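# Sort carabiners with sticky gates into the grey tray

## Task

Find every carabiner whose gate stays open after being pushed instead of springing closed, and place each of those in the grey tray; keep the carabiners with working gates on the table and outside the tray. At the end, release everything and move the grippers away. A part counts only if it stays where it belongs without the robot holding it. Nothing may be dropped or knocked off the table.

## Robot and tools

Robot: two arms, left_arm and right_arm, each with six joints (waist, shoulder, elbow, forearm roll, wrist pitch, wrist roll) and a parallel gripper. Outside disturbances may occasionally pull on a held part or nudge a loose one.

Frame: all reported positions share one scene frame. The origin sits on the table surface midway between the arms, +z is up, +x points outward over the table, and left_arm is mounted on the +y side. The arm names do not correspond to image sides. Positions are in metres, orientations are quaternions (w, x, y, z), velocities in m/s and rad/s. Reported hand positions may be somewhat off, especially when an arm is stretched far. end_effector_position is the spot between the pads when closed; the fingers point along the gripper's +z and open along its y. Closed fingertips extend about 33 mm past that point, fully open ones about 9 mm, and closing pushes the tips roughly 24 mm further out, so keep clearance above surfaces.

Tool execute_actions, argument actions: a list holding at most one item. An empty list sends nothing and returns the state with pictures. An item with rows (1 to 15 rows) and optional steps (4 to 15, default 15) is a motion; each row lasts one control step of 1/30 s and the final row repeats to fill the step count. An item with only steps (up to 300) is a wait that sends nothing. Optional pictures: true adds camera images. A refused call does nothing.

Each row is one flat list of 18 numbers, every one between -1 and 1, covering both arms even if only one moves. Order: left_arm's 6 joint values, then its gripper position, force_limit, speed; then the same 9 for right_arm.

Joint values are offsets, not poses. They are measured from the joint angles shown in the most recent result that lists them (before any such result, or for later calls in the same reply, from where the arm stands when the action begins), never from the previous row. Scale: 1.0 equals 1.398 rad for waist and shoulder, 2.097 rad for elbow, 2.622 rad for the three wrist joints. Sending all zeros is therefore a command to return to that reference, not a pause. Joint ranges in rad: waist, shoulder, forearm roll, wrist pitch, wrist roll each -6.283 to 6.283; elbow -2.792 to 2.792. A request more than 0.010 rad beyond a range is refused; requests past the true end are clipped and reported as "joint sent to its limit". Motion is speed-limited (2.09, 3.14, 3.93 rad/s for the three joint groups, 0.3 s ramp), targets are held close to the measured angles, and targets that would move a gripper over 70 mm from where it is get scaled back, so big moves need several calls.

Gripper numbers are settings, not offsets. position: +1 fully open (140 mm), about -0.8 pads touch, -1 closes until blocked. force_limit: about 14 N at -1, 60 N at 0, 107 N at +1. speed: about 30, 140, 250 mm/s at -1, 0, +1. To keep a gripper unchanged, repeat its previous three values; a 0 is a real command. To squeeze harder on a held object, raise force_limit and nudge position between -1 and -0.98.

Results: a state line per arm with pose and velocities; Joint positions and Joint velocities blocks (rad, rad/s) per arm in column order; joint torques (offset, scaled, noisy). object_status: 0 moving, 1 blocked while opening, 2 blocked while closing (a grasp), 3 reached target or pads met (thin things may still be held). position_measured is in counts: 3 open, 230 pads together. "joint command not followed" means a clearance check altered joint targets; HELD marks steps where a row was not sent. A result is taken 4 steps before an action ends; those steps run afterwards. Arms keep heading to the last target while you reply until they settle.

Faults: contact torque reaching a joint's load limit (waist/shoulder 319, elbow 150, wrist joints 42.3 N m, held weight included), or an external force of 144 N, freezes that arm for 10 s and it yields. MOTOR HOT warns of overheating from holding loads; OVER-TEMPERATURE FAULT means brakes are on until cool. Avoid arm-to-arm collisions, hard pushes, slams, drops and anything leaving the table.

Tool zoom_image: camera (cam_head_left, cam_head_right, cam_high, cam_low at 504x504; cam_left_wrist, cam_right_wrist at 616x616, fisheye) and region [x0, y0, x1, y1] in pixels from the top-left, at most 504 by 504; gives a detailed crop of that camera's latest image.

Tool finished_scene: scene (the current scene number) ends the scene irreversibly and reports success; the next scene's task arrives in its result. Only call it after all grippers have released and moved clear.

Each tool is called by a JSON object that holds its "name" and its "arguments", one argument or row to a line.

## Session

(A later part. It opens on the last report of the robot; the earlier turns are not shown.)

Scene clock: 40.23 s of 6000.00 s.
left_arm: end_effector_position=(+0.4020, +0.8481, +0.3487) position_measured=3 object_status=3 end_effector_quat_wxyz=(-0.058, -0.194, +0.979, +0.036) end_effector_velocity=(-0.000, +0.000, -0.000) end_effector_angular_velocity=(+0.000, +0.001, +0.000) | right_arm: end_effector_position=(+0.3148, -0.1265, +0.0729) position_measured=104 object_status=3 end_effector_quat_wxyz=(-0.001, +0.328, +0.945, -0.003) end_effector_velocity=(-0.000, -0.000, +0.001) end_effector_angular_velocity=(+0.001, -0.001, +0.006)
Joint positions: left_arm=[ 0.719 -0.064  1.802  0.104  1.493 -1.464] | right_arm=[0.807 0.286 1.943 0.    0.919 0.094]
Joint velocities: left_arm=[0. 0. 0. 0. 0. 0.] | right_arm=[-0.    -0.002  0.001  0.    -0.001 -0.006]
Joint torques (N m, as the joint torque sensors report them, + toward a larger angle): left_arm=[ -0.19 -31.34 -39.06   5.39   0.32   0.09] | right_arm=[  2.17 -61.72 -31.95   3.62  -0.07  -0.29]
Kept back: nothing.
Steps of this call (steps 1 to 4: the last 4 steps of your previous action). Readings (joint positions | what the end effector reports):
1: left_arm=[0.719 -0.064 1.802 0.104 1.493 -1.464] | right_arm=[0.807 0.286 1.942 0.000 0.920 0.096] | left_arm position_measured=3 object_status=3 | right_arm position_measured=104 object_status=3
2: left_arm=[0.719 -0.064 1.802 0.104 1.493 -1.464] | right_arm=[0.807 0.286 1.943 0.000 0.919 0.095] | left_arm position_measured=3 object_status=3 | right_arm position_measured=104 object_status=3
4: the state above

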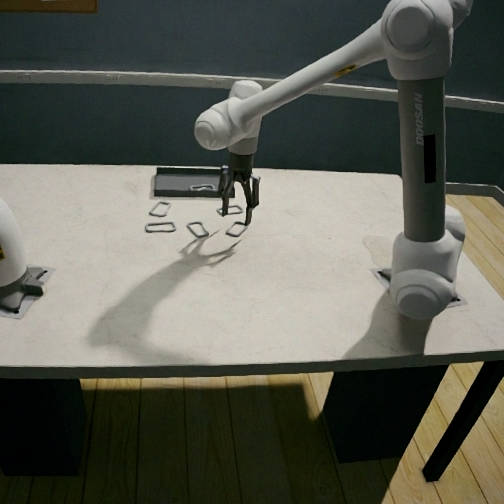

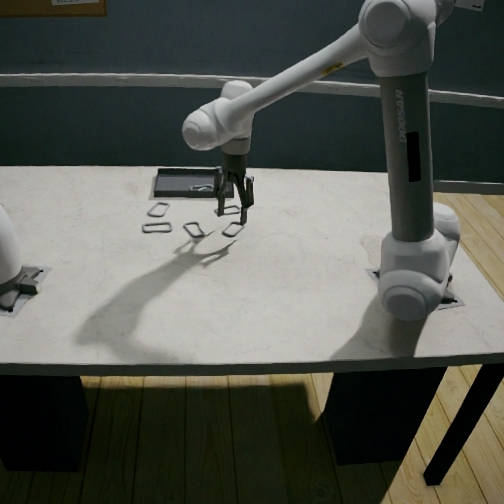

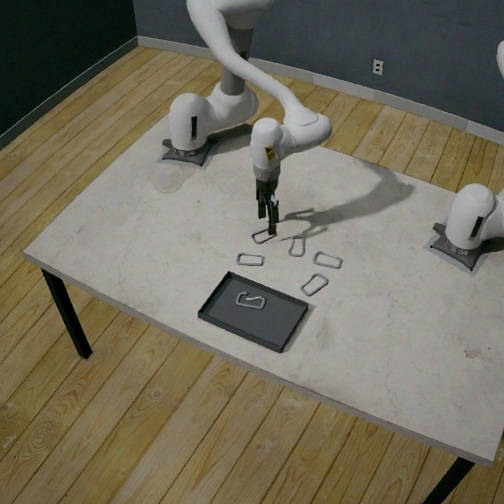

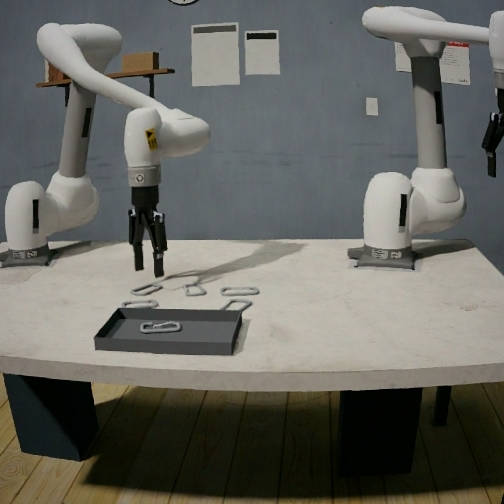

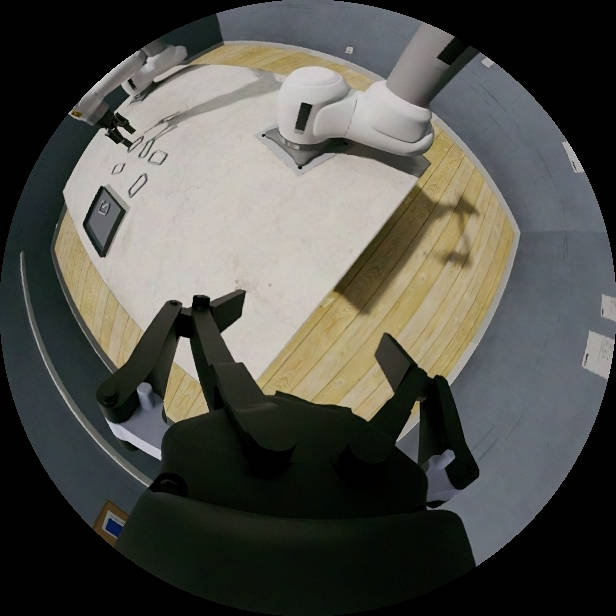

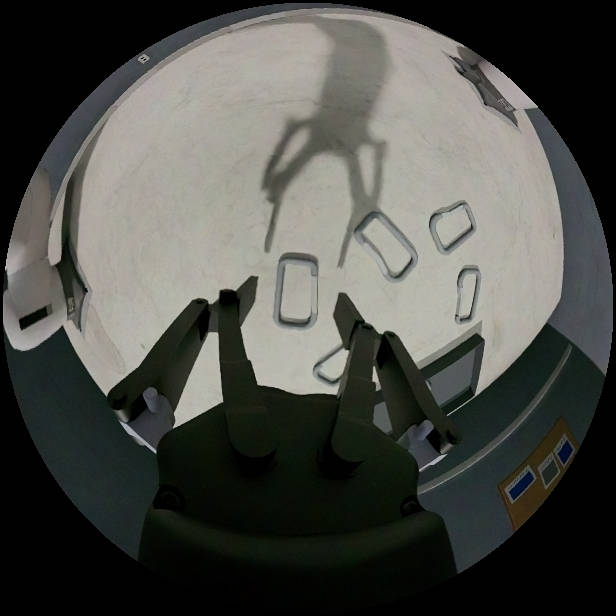

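{"name": "execute_actions", "arguments": {
  "actions": [
    {"rows":[[0,0,0,0,0,0,1,0,0,-0.0124,0.0239,0.0164,0,-0.0259,-0.0066,0.2,0,0]],"steps":15}
  ]
}}

{"name": "execute_actions", "arguments": {
  "actions": [
    {"rows":[[0,0,0,0,0,0,1,0,0,0,0,0,0,0,0,-0.15,-0.6,-0.3]],"steps":15}
  ],
  "pictures": true
}}

{"name": "zoom_image", "arguments": {
  "camera": "cam_right_wrist",
  "region": [200,180,420,400]
}}

Scene clock: 41.03 s of 6000.00 s.
left_arm: end_effector_position=(+0.4020, +0.8481, +0.3487) position_measured=3 object_status=3 end_effector_quat_wxyz=(-0.058, -0.194, +0.979, +0.036) end_effector_velocity=(-0.000, -0.000, +0.000) end_effector_angular_velocity=(-0.001, -0.001, -0.001) | right_arm: end_effector_position=(+0.3214, -0.1353, +0.0380) position_measured=104 object_status=3 end_effector_quat_wxyz=(-0.001, +0.328, +0.945, -0.003) end_effector_velocity=(+0.001, -0.002, -0.005) end_effector_angular_velocity=(+0.000, -0.001, +0.001)
Joint positions: left_arm=[ 0.719 -0.064  1.802  0.104  1.493 -1.464] | right_arm=[0.79  0.319 1.977 0.    0.852 0.077]
Joint velocities: left_arm=[ 0.    -0.    -0.    -0.001  0.     0.001] | right_arm=[-0.003  0.004  0.006 -0.001 -0.011 -0.004]
Joint torques (N m, as the joint torque sensors report them, + toward a larger angle): left_arm=[  0.15 -31.94 -39.25   5.46   0.33   0.  ] | right_arm=[  2.74 -64.71 -30.05   3.45  -0.68  -0.58]
Steps of this call (steps 1 to 13: the robot went on to your last target; steps 14 to 24: the first 11 steps of this action). Readings (joint positions | what the end effector reports):
14: left_arm=[0.719 -0.064 1.802 0.104 1.493 -1.464] | right_arm=[0.807 0.286 1.943 0.000 0.919 0.094] | left_arm position_measured=3 object_status=3 | right_arm position_measured=104 object_status=3
15: left_arm=[0.719 -0.064 1.802 0.104 1.493 -1.464] | right_arm=[0.806 0.289 1.946 0.000 0.912 0.092] | left_arm position_measured=3 object_status=3 | right_arm position_measured=104 object_status=3
17: left_arm=[0.719 -0.064 1.802 0.104 1.493 -1.464] | right_arm=[0.797 0.306 1.964 0.000 0.878 0.084] | left_arm position_measured=3 object_status=3 | right_arm position_measured=104 object_status=3
21: left_arm=[0.719 -0.064 1.802 0.104 1.493 -1.464] | right_arm=[0.791 0.318 1.976 0.000 0.855 0.078] | left_arm position_measured=3 object_status=3 | right_arm position_measured=104 object_status=3
24: the state above

Scene clock: 41.53 s of 6000.00 s.
left_arm: end_effector_position=(+0.4020, +0.8481, +0.3487) position_measured=3 object_status=3 end_effector_quat_wxyz=(-0.058, -0.194, +0.979, +0.036) end_effector_velocity=(+0.000, -0.000, -0.000) end_effector_angular_velocity=(-0.000, +0.000, -0.001) | right_arm: end_effector_position=(+0.3215, -0.1355, +0.0376) position_measured=148 object_status=0 end_effector_quat_wxyz=(-0.001, +0.328, +0.945, -0.003) end_effector_velocity=(+0.000, +0.000, +0.000) end_effector_angular_velocity=(+0.001, -0.000, +0.000)
Joint positions: left_arm=[ 0.719 -0.064  1.802  0.104  1.493 -1.464] | right_arm=[0.79  0.32  1.977 0.    0.852 0.077]
Joint velocities: left_arm=[-0.001  0.     0.    -0.     0.     0.   ] | right_arm=[ 0. -0. -0.  0.  0. -0.]
Joint torques (N m, as the joint torque sensors report them, + toward a larger angle): left_arm=[ -0.57 -32.44 -39.24   5.43   0.44  -0.04] | right_arm=[  3.65 -65.44 -29.66   3.13  -0.06  -0.43]
Steps of this call (steps 1 to 4: the last 4 steps of your previous action; steps 5 to 15: the first 11 steps of this action, its rows measured from where the robot was after step 4). Readings (joint positions | what the end effector reports):
4: left_arm=[0.719 -0.064 1.802 0.104 1.493 -1.464] | right_arm=[0.790 0.319 1.977 0.000 0.852 0.077] | left_arm position_measured=3 object_status=3 | right_arm position_measured=104 object_status=3
5: left_arm=[0.719 -0.064 1.802 0.104 1.493 -1.464] | right_arm=[0.790 0.320 1.977 0.000 0.852 0.077] | left_arm position_measured=3 object_status=3 | right_arm position_measured=104 object_status=0
6: left_arm=[0.719 -0.064 1.802 0.104 1.493 -1.464] | right_arm=[0.790 0.320 1.977 0.000 0.852 0.077] | left_arm position_measured=3 object_status=3 | right_arm position_measured=106 object_status=0
8: left_arm=[0.719 -0.064 1.802 0.104 1.493 -1.464] | right_arm=[0.790 0.320 1.977 0.000 0.852 0.077] | left_arm position_measured=3 object_status=3 | right_arm position_measured=117 object_status=0
12: left_arm=[0.719 -0.064 1.802 0.104 1.493 -1.464] | right_arm=[0.790 0.320 1.977 0.000 0.852 0.077] | left_arm position_measured=3 object_status=3 | right_arm position_measured=140 object_status=0
15: the state above

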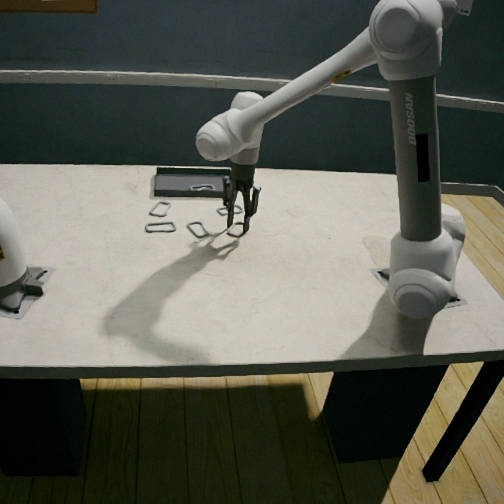

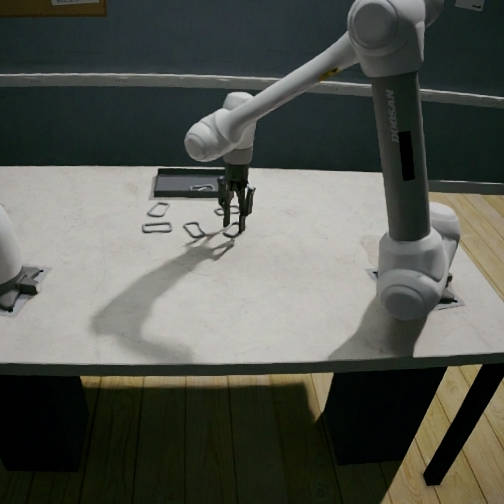

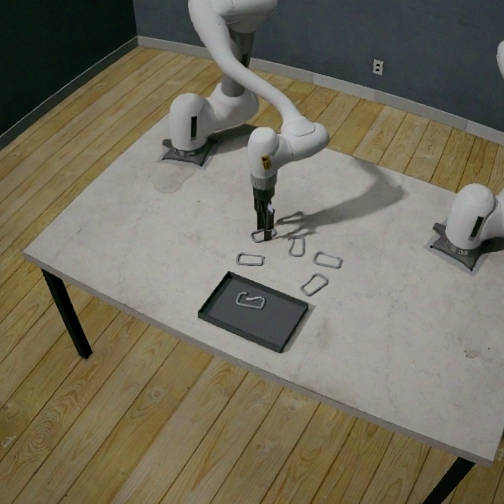

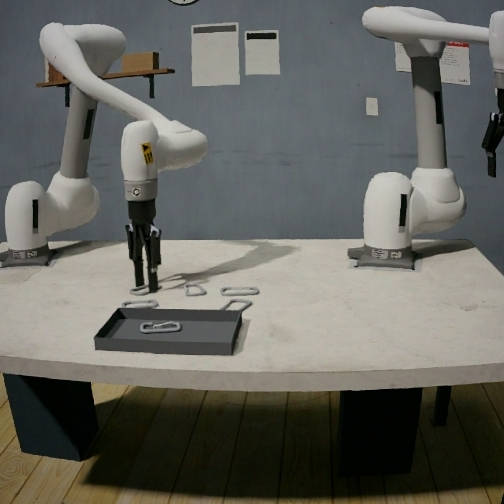

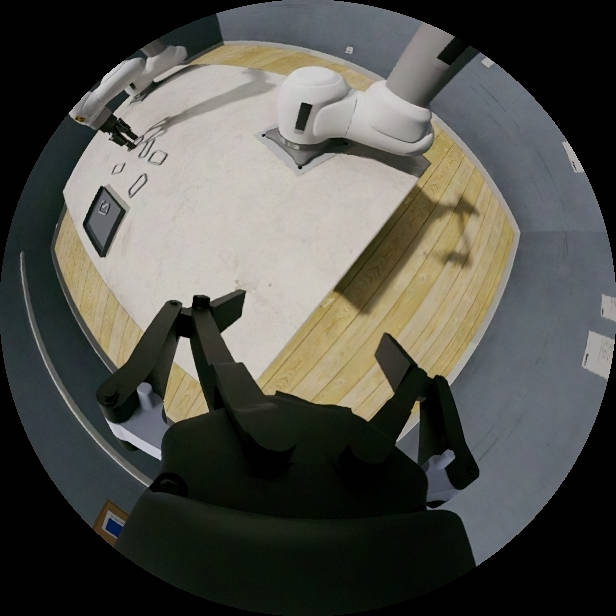

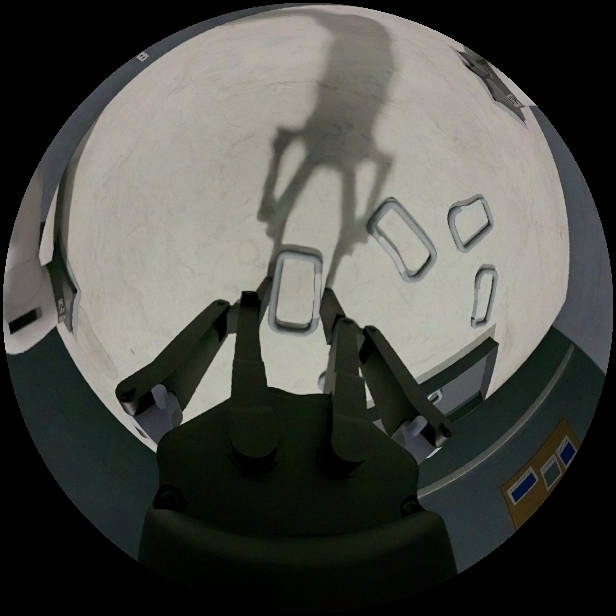

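Region (200, 180, 420, 400) of cam_right_wrist's 616x616 image, scaled by 2.291, with more detail than that image has.

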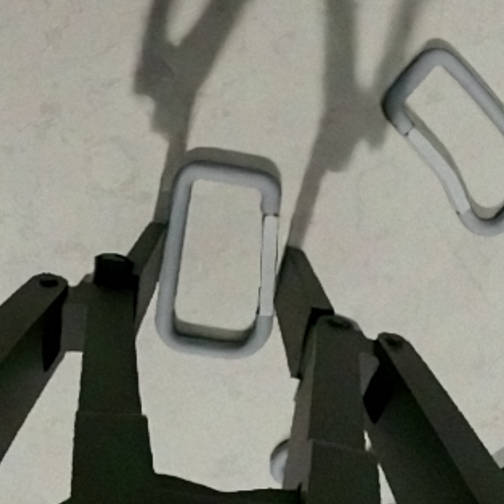

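Good.

{"name": "execute_actions", "arguments": {
  "actions": [
    {"rows":[[0,0,0,0,0,0,1,0,0,0,-0.0002,-0.0001,0,0.0002,0,-0.28,0,-0.8]],"steps":15}
  ],
  "pictures": true
}}

{"name": "zoom_image", "arguments": {
  "camera": "cam_right_wrist",
  "region": [200,180,420,400]
}}

Scene clock: 42.13 s of 6000.00 s.
left_arm: end_effector_position=(+0.4020, +0.8481, +0.3487) position_measured=3 object_status=3 end_effector_quat_wxyz=(-0.058, -0.194, +0.979, +0.036) end_effector_velocity=(-0.000, -0.000, +0.001) end_effector_angular_velocity=(+0.001, -0.001, -0.001) | right_arm: end_effector_position=(+0.3215, -0.1355, +0.0378) position_measured=164 object_status=0 end_effector_quat_wxyz=(-0.001, +0.328, +0.945, -0.003) end_effector_velocity=(+0.000, -0.000, -0.001) end_effector_angular_velocity=(-0.000, +0.000, -0.001)
Joint positions: left_arm=[ 0.719 -0.064  1.802  0.104  1.493 -1.464] | right_arm=[0.79  0.319 1.977 0.    0.852 0.077]
Joint velocities: left_arm=[-0.    -0.001 -0.     0.     0.     0.001] | right_arm=[-0.     0.001  0.    -0.    -0.     0.   ]
Joint torques (N m, as the joint torque sensors report them, + toward a larger angle): left_arm=[ -0.4  -32.95 -38.77   5.45   0.44   0.01] | right_arm=[  4.18 -48.93 -23.61   2.96  -3.05  -0.09]
Steps of this call (steps 1 to 4: the last 4 steps of your previous action; steps 5 to 7: the robot went on to your last target; steps 8 to 18: the first 11 steps of this action). Readings (joint positions | what the end effector reports):
8: left_arm=[0.719 -0.064 1.802 0.104 1.493 -1.464] | right_arm=[0.790 0.320 1.977 0.000 0.852 0.077] | left_arm position_measured=3 object_status=3 | right_arm position_measured=148 object_status=0
9: left_arm=[0.719 -0.064 1.802 0.104 1.493 -1.464] | right_arm=[0.790 0.320 1.977 0.000 0.852 0.077] | left_arm position_measured=3 object_status=3 | right_arm position_measured=149 object_status=0
11: left_arm=[0.719 -0.064 1.802 0.104 1.493 -1.464] | right_arm=[0.790 0.320 1.977 0.000 0.852 0.077] | left_arm position_measured=3 object_status=3 | right_arm position_measured=155 object_status=0
15: left_arm=[0.719 -0.064 1.802 0.104 1.493 -1.464] | right_arm=[0.790 0.319 1.977 0.000 0.852 0.077] | left_arm position_measured=3 object_status=3 | right_arm position_measured=164 object_status=0
18: the state above

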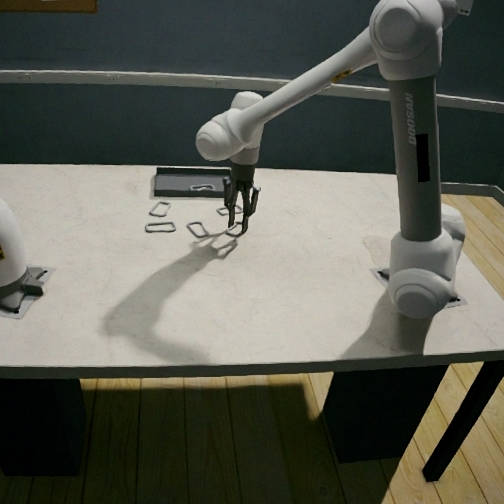

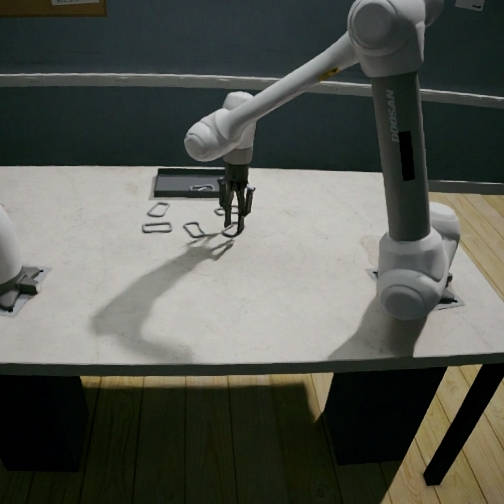

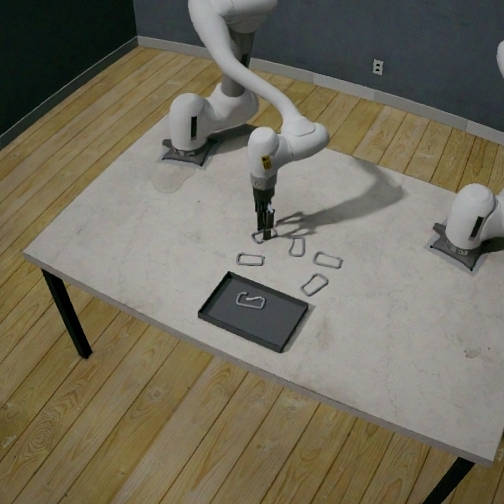

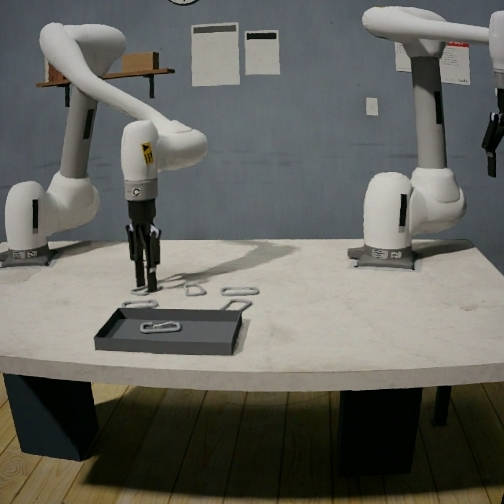

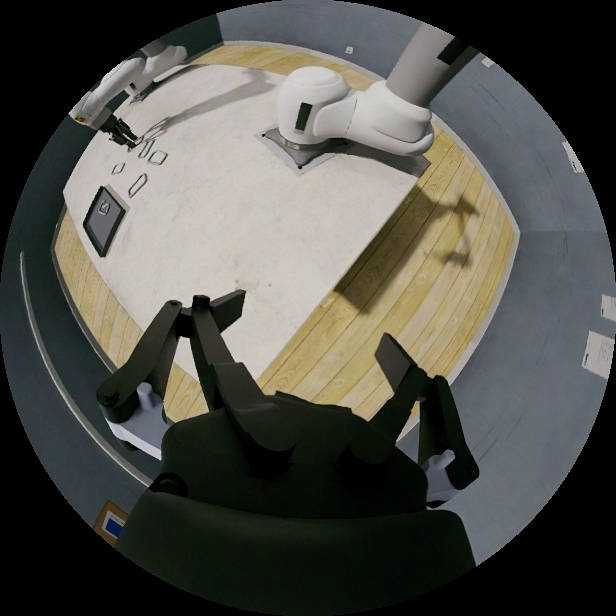

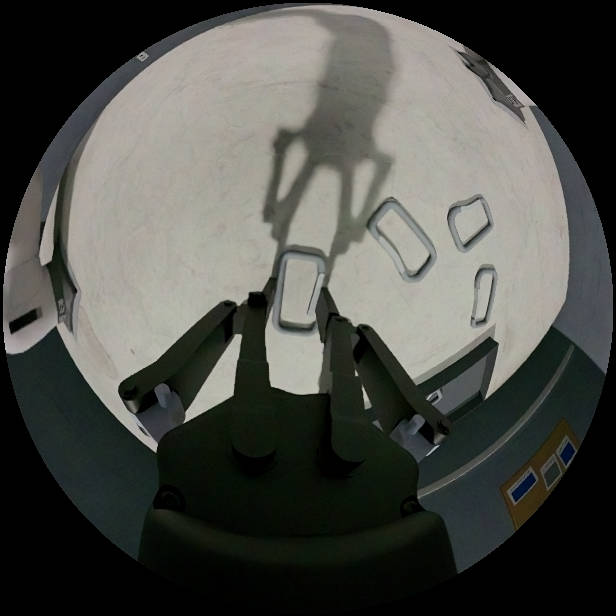

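Region (200, 180, 420, 400) of cam_right_wrist's 616x616 image, scaled by 2.291, with more detail than that image has.

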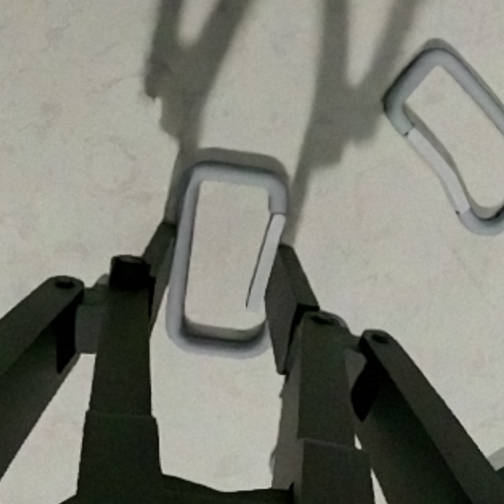

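Opening; pressing on table, raise 1 mm and close more.

{"name": "execute_actions", "arguments": {
  "actions": [
    {"rows":[[0,0,0,0,0,0,1,0,0,0,-0.0008,-0.0004,0,0.0007,0,-0.28,0,-0.8],[0,0,0,0,0,0,1,0,0,0,-0.0008,-0.0004,0,0.0007,0,-0.28,0,-0.8],[0,0,0,0,0,0,1,0,0,0,-0.0008,-0.0004,0,0.0007,0,-0.28,0,-0.8],[0,0,0,0,0,0,1,0,0,0,-0.0008,-0.0004,0,0.0007,0,-0.4,0,-0.8]],"steps":15}
  ],
  "pictures": true
}}

{"name": "zoom_image", "arguments": {
  "camera": "cam_right_wrist",
  "region": [200,180,420,400]
}}

Scene clock: 42.63 s of 6000.00 s.
left_arm: end_effector_position=(+0.4020, +0.8481, +0.3487) position_measured=3 object_status=3 end_effector_quat_wxyz=(-0.058, -0.194, +0.979, +0.036) end_effector_velocity=(-0.000, +0.000, +0.000) end_effector_angular_velocity=(+0.001, +0.000, -0.001) | right_arm: end_effector_position=(+0.3216, -0.1353, +0.0389) position_measured=178 object_status=0 end_effector_quat_wxyz=(-0.001, +0.328, +0.945, -0.003) end_effector_velocity=(-0.000, +0.000, -0.001) end_effector_angular_velocity=(-0.001, +0.001, -0.000)
Joint positions: left_arm=[ 0.719 -0.064  1.802  0.104  1.493 -1.464] | right_arm=[0.79  0.318 1.976 0.    0.854 0.077]
Joint velocities: left_arm=[-0.    -0.    -0.     0.001  0.     0.   ] | right_arm=[ 0.     0.002 -0.     0.    -0.     0.   ]
Joint torques (N m, as the joint torque sensors report them, + toward a larger angle): left_arm=[ -0.42 -32.23 -39.15   5.45   0.41  -0.01] | right_arm=[  1.39 -51.5  -23.36   2.91  -1.83  -0.4 ]
Steps of this call (steps 1 to 4: the last 4 steps of your previous action; steps 5 to 15: the first 11 steps of this action). Readings (joint positions | what the end effector reports):
5: left_arm=[0.719 -0.064 1.802 0.104 1.493 -1.464] | right_arm=[0.790 0.319 1.977 0.000 0.852 0.077] | left_arm position_measured=3 object_status=3 | right_arm position_measured=164 object_status=3
6: left_arm=[0.719 -0.064 1.802 0.104 1.493 -1.464] | right_arm=[0.790 0.319 1.977 0.000 0.853 0.077] | left_arm position_measured=3 object_status=3 | right_arm position_measured=164 object_status=3
8: left_arm=[0.719 -0.064 1.802 0.104 1.493 -1.464] | right_arm=[0.790 0.319 1.976 0.000 0.853 0.077] | left_arm position_measured=3 object_status=3 | right_arm position_measured=164 object_status=0
12: left_arm=[0.719 -0.064 1.802 0.104 1.493 -1.464] | right_arm=[0.790 0.318 1.976 0.000 0.854 0.077] | left_arm position_measured=3 object_status=3 | right_arm position_measured=173 object_status=0
15: the state above

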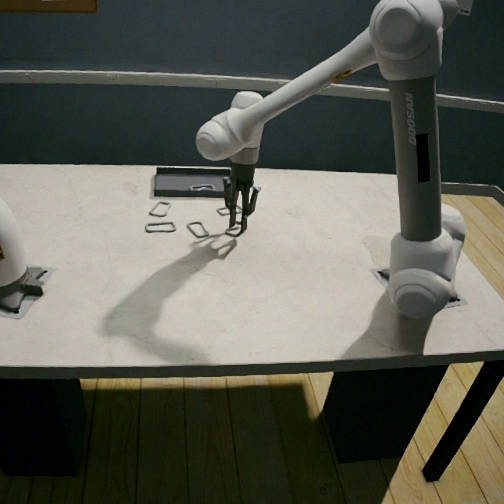

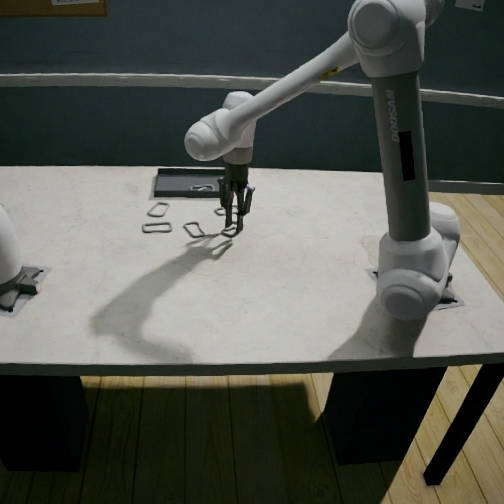

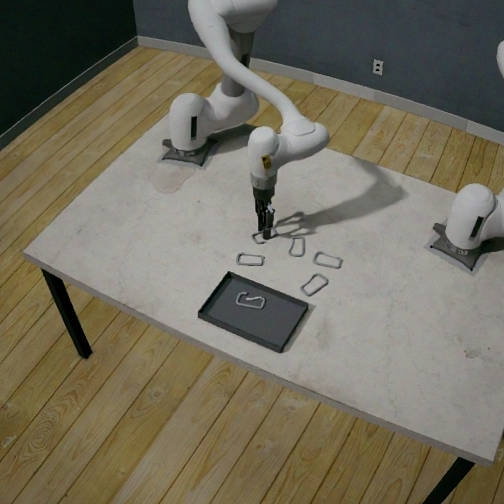

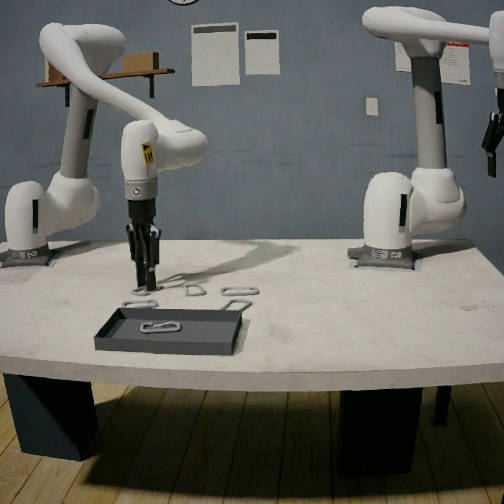

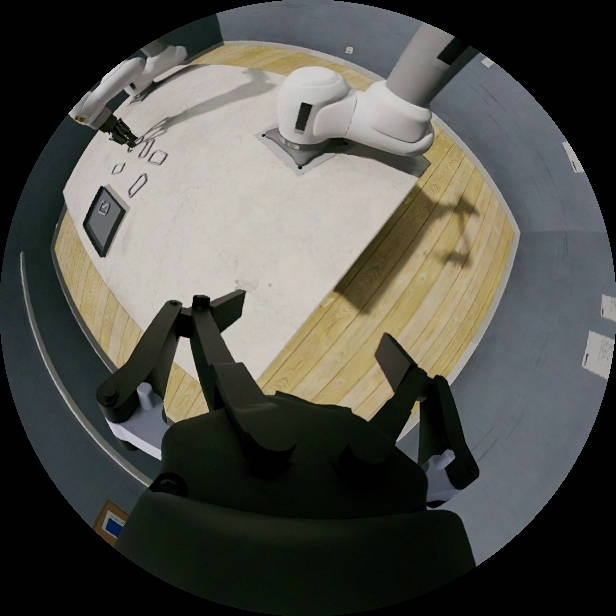

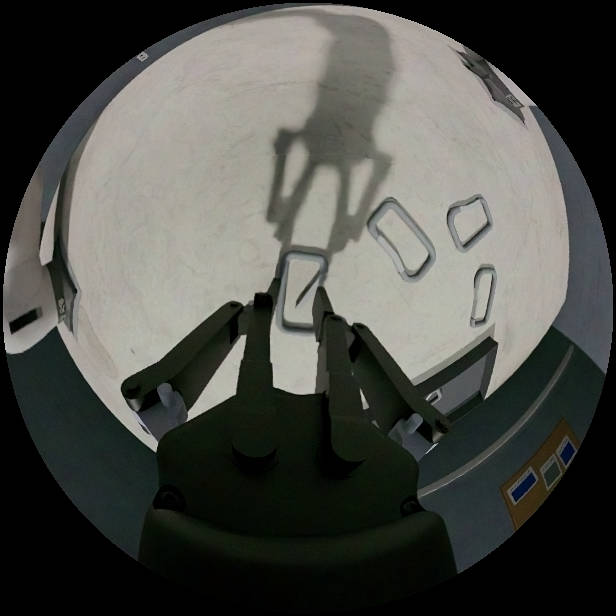

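Region (200, 180, 420, 400) of cam_right_wrist's 616x616 image, scaled by 2.291, with more detail than that image has.

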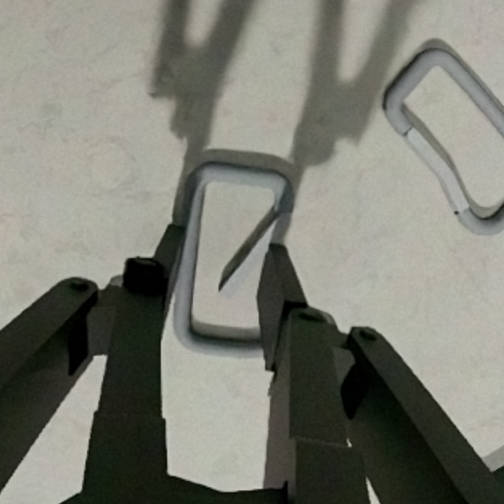

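{"name": "execute_actions", "arguments": {
  "actions": [
    {"rows":[[0,0,0,0,0,0,1,0,0,0,0,0,0,0,0,0.2,0,0.5],[0,0,0,0,0,0,1,0,0,0,0,0,0,0,0,0.2,0,0.5],[0,0,0,0,0,0,1,0,0,0,0,0,0,0,0,0.2,0,0.5],[0,0,0,0,0,0,1,0,0,0,0,0,0,0,0,0.2,0,0.5],[0,0,0,0,0,0,1,0,0,0,0,0,0,0,0,0.2,0,0.5],[0,0,0,0,0,0,1,0,0,0,-0.027,-0.012,0,0.024,0,0.2,0,0.5]],"steps":15}
  ],
  "pictures": true
}}

{"name": "zoom_image", "arguments": {
  "camera": "cam_right_wrist",
  "region": [150,130,500,480]
}}

Scene clock: 43.20 s of 6000.00 s.
left_arm: end_effector_position=(+0.4020, +0.8481, +0.3487) position_measured=3 object_status=3 end_effector_quat_wxyz=(-0.058, -0.194, +0.979, +0.036) end_effector_velocity=(+0.001, -0.002, +0.001) end_effector_angular_velocity=(+0.001, -0.002, -0.003) | right_arm: end_effector_position=(+0.3218, -0.1351, +0.0688) position_measured=104 object_status=0 end_effector_quat_wxyz=(-0.001, +0.328, +0.945, -0.003) end_effector_velocity=(-0.002, -0.003, +0.072) end_effector_angular_velocity=(-0.001, +0.001, +0.000)
Joint positions: left_arm=[ 0.719 -0.064  1.802  0.104  1.493 -1.464] | right_arm=[ 0.79   0.285  1.954 -0.     0.909  0.077]
Joint velocities: left_arm=[-0.003 -0.002 -0.    -0.001 -0.    -0.   ] | right_arm=[ 0.    -0.082 -0.049  0.     0.133 -0.001]
Joint torques (N m, as the joint torque sensors report them, + toward a larger angle): left_arm=[ -0.53 -32.74 -39.14   5.44   0.4   -0.01] | right_arm=[  2.   -41.07 -23.23   2.68  -0.29  -0.15]
Steps of this call (steps 1 to 4: the last 4 steps of your previous action; steps 5 to 6: the robot went on to your last target; steps 7 to 17: the first 11 steps of this action). Readings (joint positions | what the end effector reports):
7: left_arm=[0.719 -0.064 1.802 0.104 1.493 -1.464] | right_arm=[0.790 0.318 1.976 0.000 0.854 0.077] | left_arm position_measured=3 object_status=3 | right_arm position_measured=178 object_status=0
8: left_arm=[0.719 -0.064 1.802 0.104 1.493 -1.464] | right_arm=[0.790 0.318 1.976 0.000 0.854 0.077] | left_arm position_measured=3 object_status=3 | right_arm position_measured=175 object_status=0
10: left_arm=[0.719 -0.064 1.802 0.104 1.493 -1.464] | right_arm=[0.790 0.318 1.976 0.000 0.854 0.077] | left_arm position_measured=3 object_status=3 | right_arm position_measured=153 object_status=0
14: left_arm=[0.719 -0.064 1.802 0.104 1.493 -1.464] | right_arm=[0.790 0.306 1.968 -0.000 0.876 0.077] | left_arm position_measured=3 object_status=3 | right_arm position_measured=111 object_status=0
17: the state above

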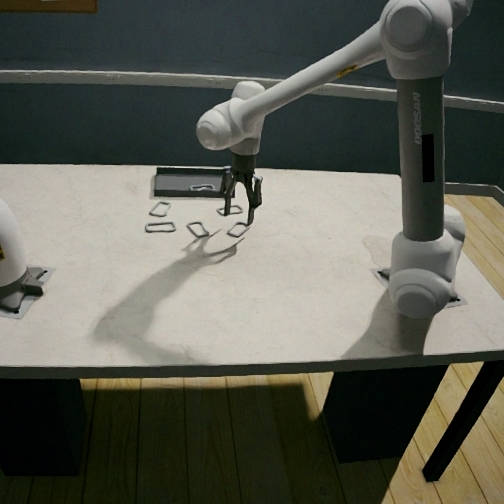

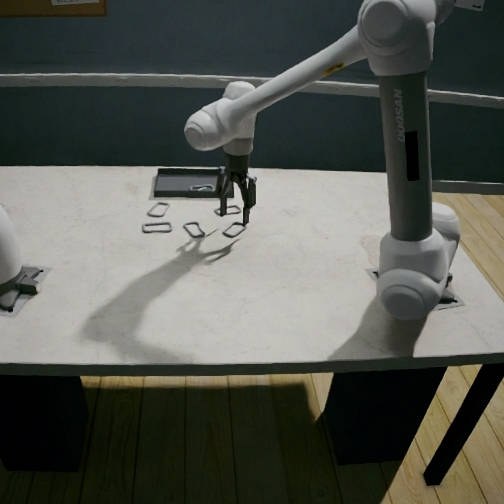

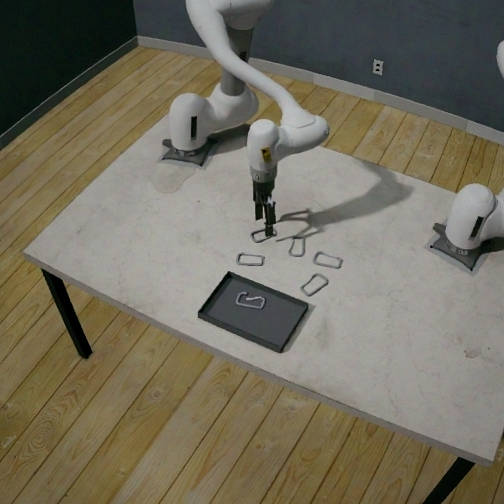

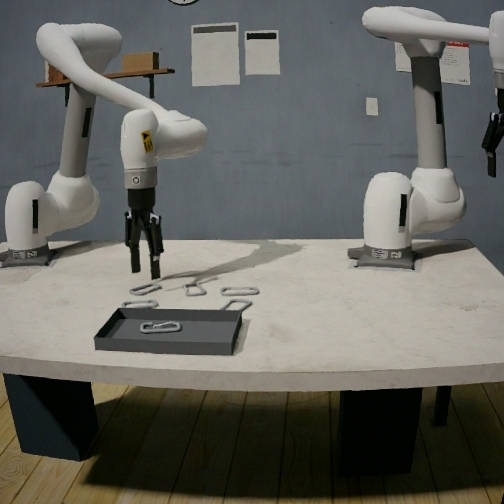

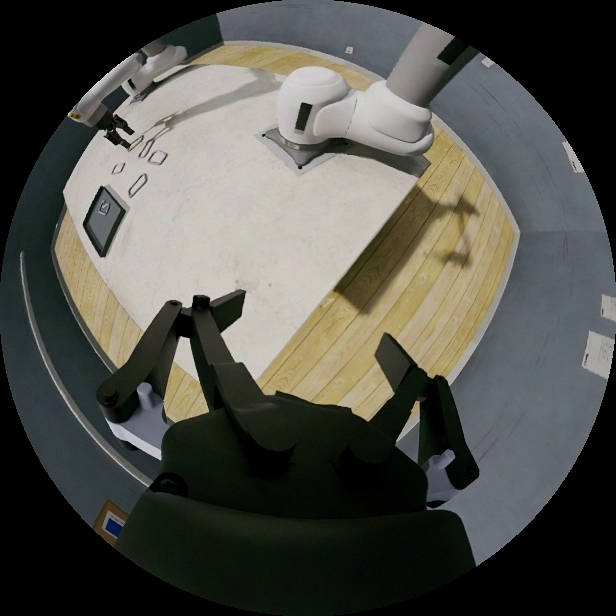

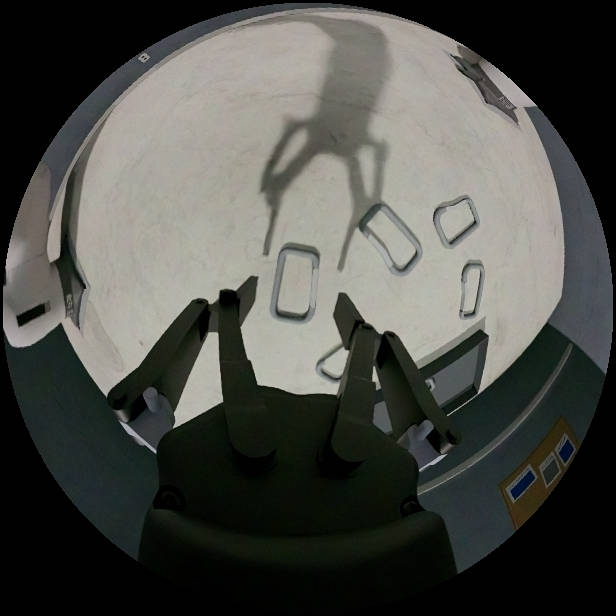

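Region (150, 130, 500, 480) of cam_right_wrist's 616x616 image, scaled by 1.440, with more detail than that image has.

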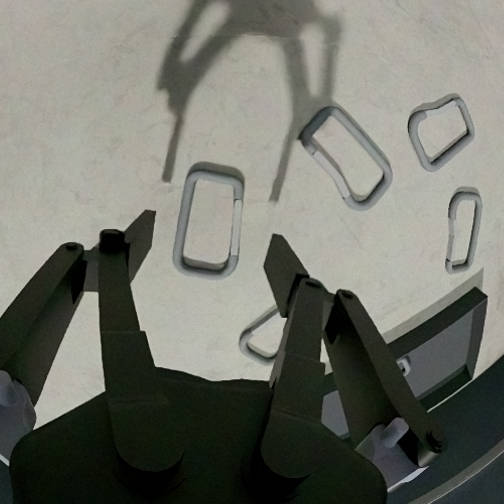

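{"name": "execute_actions", "arguments": {
  "actions": [
    {"rows":[[0,0,0,0,0,0,1,0,0,0.0472,0.1148,-0.1176,0,0.0331,-0.241,0.2,0,0]],"steps":15}
  ]
}}

{"name": "execute_actions", "arguments": {
  "actions": [
    {"steps":10}
  ],
  "pictures": true
}}

{"name": "zoom_image", "arguments": {
  "camera": "cam_right_wrist",
  "region": [200,180,420,400]
}}

Scene clock: 43.93 s of 6000.00 s.
left_arm: end_effector_position=(+0.4020, +0.8481, +0.3487) position_measured=3 object_status=3 end_effector_quat_wxyz=(-0.058, -0.194, +0.979, +0.036) end_effector_velocity=(+0.000, -0.000, +0.001) end_effector_angular_velocity=(+0.001, -0.001, -0.002) | right_arm: end_effector_position=(+0.3428, -0.0419, +0.0735) position_measured=104 object_status=3 end_effector_quat_wxyz=(-0.002, +0.073, +0.997, -0.003) end_effector_velocity=(+0.048, +0.305, -0.011) end_effector_angular_velocity=(+0.005, +0.010, +1.705)
Joint positions: left_arm=[ 0.719 -0.064  1.802  0.104  1.493 -1.464] | right_arm=[ 0.839  0.405  1.768  0.     0.976 -0.398]
Joint velocities: left_arm=[-0.001 -0.001  0.     0.001  0.     0.   ] | right_arm=[ 0.165  0.406 -0.597  0.001  0.192 -1.541]
Joint torques (N m, as the joint torque sensors report them, + toward a larger angle): left_arm=[ -0.36 -33.17 -39.27   5.53   0.35  -0.04] | right_arm=[  0.45 -81.76 -29.85   3.67  -0.14  -0.19]
Steps of this call (steps 1 to 4: the last 4 steps of your previous action; steps 5 to 11: the robot went on to your last target; steps 12 to 22: the first 11 steps of this action). Readings (joint positions | what the end effector reports):
12: left_arm=[0.719 -0.064 1.802 0.104 1.493 -1.464] | right_arm=[0.790 0.280 1.951 0.000 0.917 0.077] | left_arm position_measured=3 object_status=3 | right_arm position_measured=104 object_status=3
13: left_arm=[0.719 -0.064 1.802 0.104 1.493 -1.464] | right_arm=[0.790 0.282 1.948 0.000 0.918 0.070] | left_arm position_measured=3 object_status=3 | right_arm position_measured=104 object_status=3
15: left_arm=[0.719 -0.064 1.802 0.104 1.493 -1.464] | right_arm=[0.796 0.297 1.927 0.000 0.925 0.014] | left_arm position_measured=3 object_status=3 | right_arm position_measured=104 object_status=3
19: left_arm=[0.719 -0.064 1.802 0.104 1.493 -1.464] | right_arm=[0.821 0.360 1.834 0.000 0.954 -0.224] | left_arm position_measured=3 object_status=3 | right_arm position_measured=104 object_status=3
22: the state above

Scene clock: 44.27 s of 6000.00 s.
left_arm: end_effector_position=(+0.4020, +0.8481, +0.3487) position_measured=3 object_status=3 end_effector_quat_wxyz=(-0.058, -0.194, +0.979, +0.036) end_effector_velocity=(+0.000, -0.001, +0.001) end_effector_angular_velocity=(+0.001, -0.001, -0.003) | right_arm: end_effector_position=(+0.3471, -0.0113, +0.0723) position_measured=104 object_status=3 end_effector_quat_wxyz=(-0.002, -0.014, +1.000, -0.003) end_effector_velocity=(+0.000, +0.002, -0.001) end_effector_angular_velocity=(-0.000, -0.000, +0.011)
Joint positions: left_arm=[ 0.719 -0.064  1.802  0.104  1.493 -1.464] | right_arm=[ 0.856  0.445  1.708 -0.     0.996 -0.554]
Joint velocities: left_arm=[-0.002 -0.001 -0.     0.    -0.     0.001] | right_arm=[ 0.001  0.003 -0.003 -0.001  0.001 -0.01 ]
Joint torques (N m, as the joint torque sensors report them, + toward a larger angle): left_arm=[ -0.38 -32.18 -39.03   5.47   0.45   0.08] | right_arm=[  5.04 -81.15 -34.02   3.67  -0.03  -0.49]
Kept back: nothing.
Steps of this call (steps 1 to 4: the last 4 steps of your previous action; steps 5 to 10: the robot went on to your last target). Readings (joint positions | what the end effector reports):
1: left_arm=[0.719 -0.064 1.802 0.104 1.493 -1.464] | right_arm=[0.844 0.417 1.749 0.000 0.982 -0.446] | left_arm position_measured=3 object_status=3 | right_arm position_measured=104 object_status=3
2: left_arm=[0.719 -0.064 1.802 0.104 1.493 -1.464] | right_arm=[0.849 0.428 1.734 0.000 0.987 -0.486] | left_arm position_measured=3 object_status=3 | right_arm position_measured=104 object_status=3
4: left_arm=[0.719 -0.064 1.802 0.104 1.493 -1.464] | right_arm=[0.854 0.441 1.714 0.000 0.993 -0.537] | left_arm position_measured=3 object_status=3 | right_arm position_measured=104 object_status=3
8: left_arm=[0.719 -0.064 1.802 0.104 1.493 -1.464] | right_arm=[0.856 0.445 1.708 -0.000 0.995 -0.553] | left_arm position_measured=3 object_status=3 | right_arm position_measured=104 object_status=3
10: the state above

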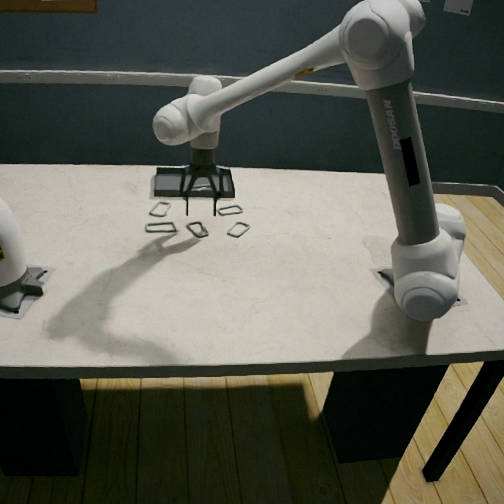

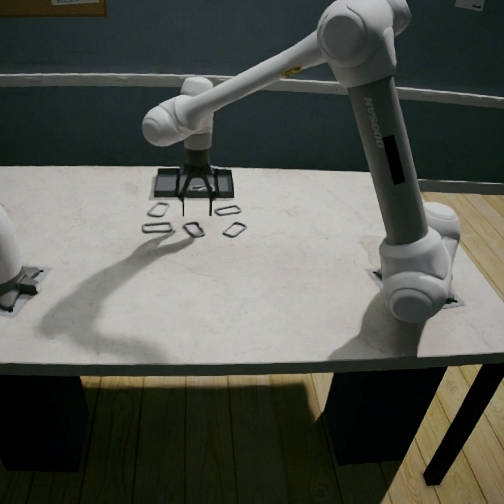

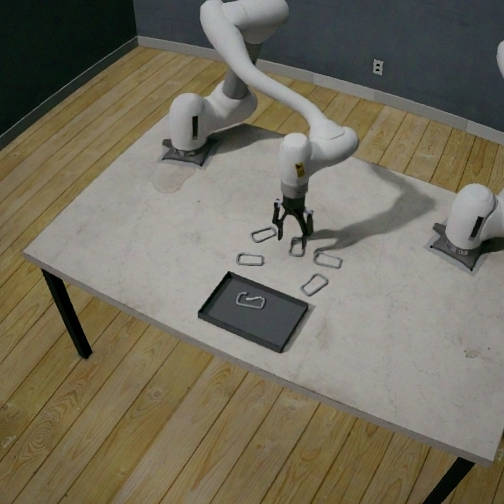

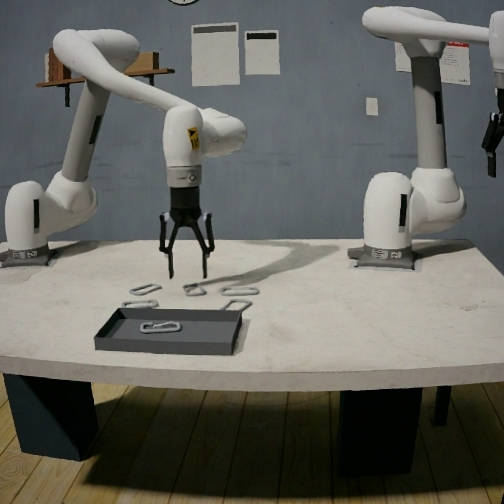

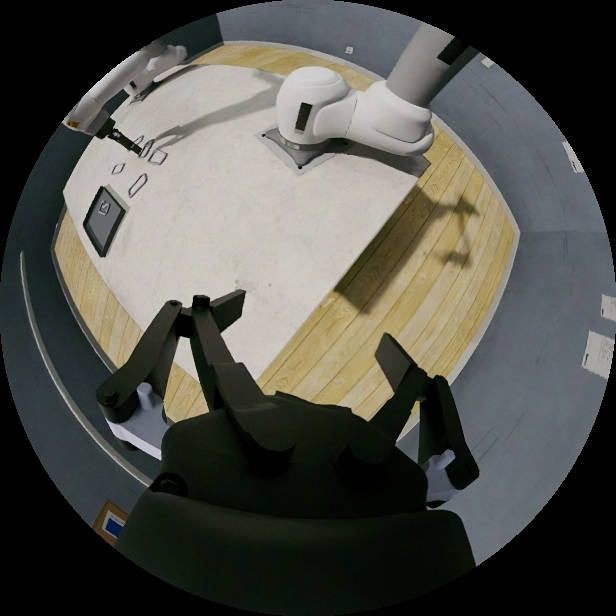

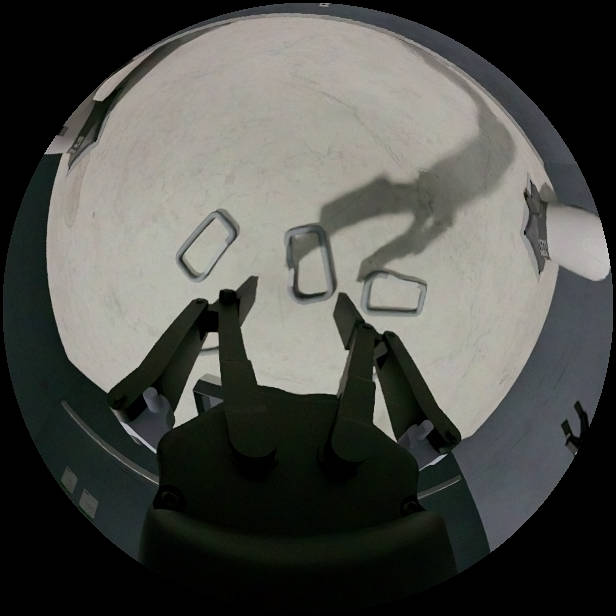

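Region (200, 180, 420, 400) of cam_right_wrist's 616x616 image, scaled by 2.291, with more detail than that image has.

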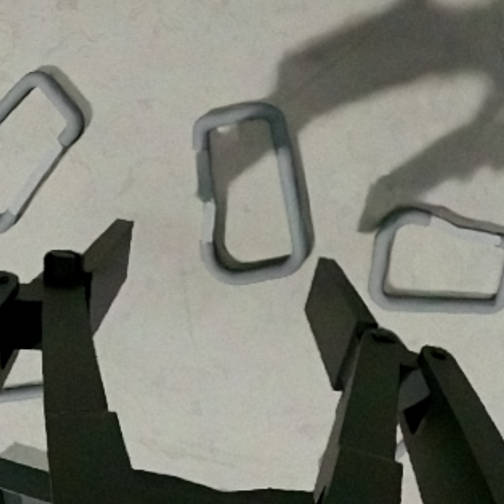

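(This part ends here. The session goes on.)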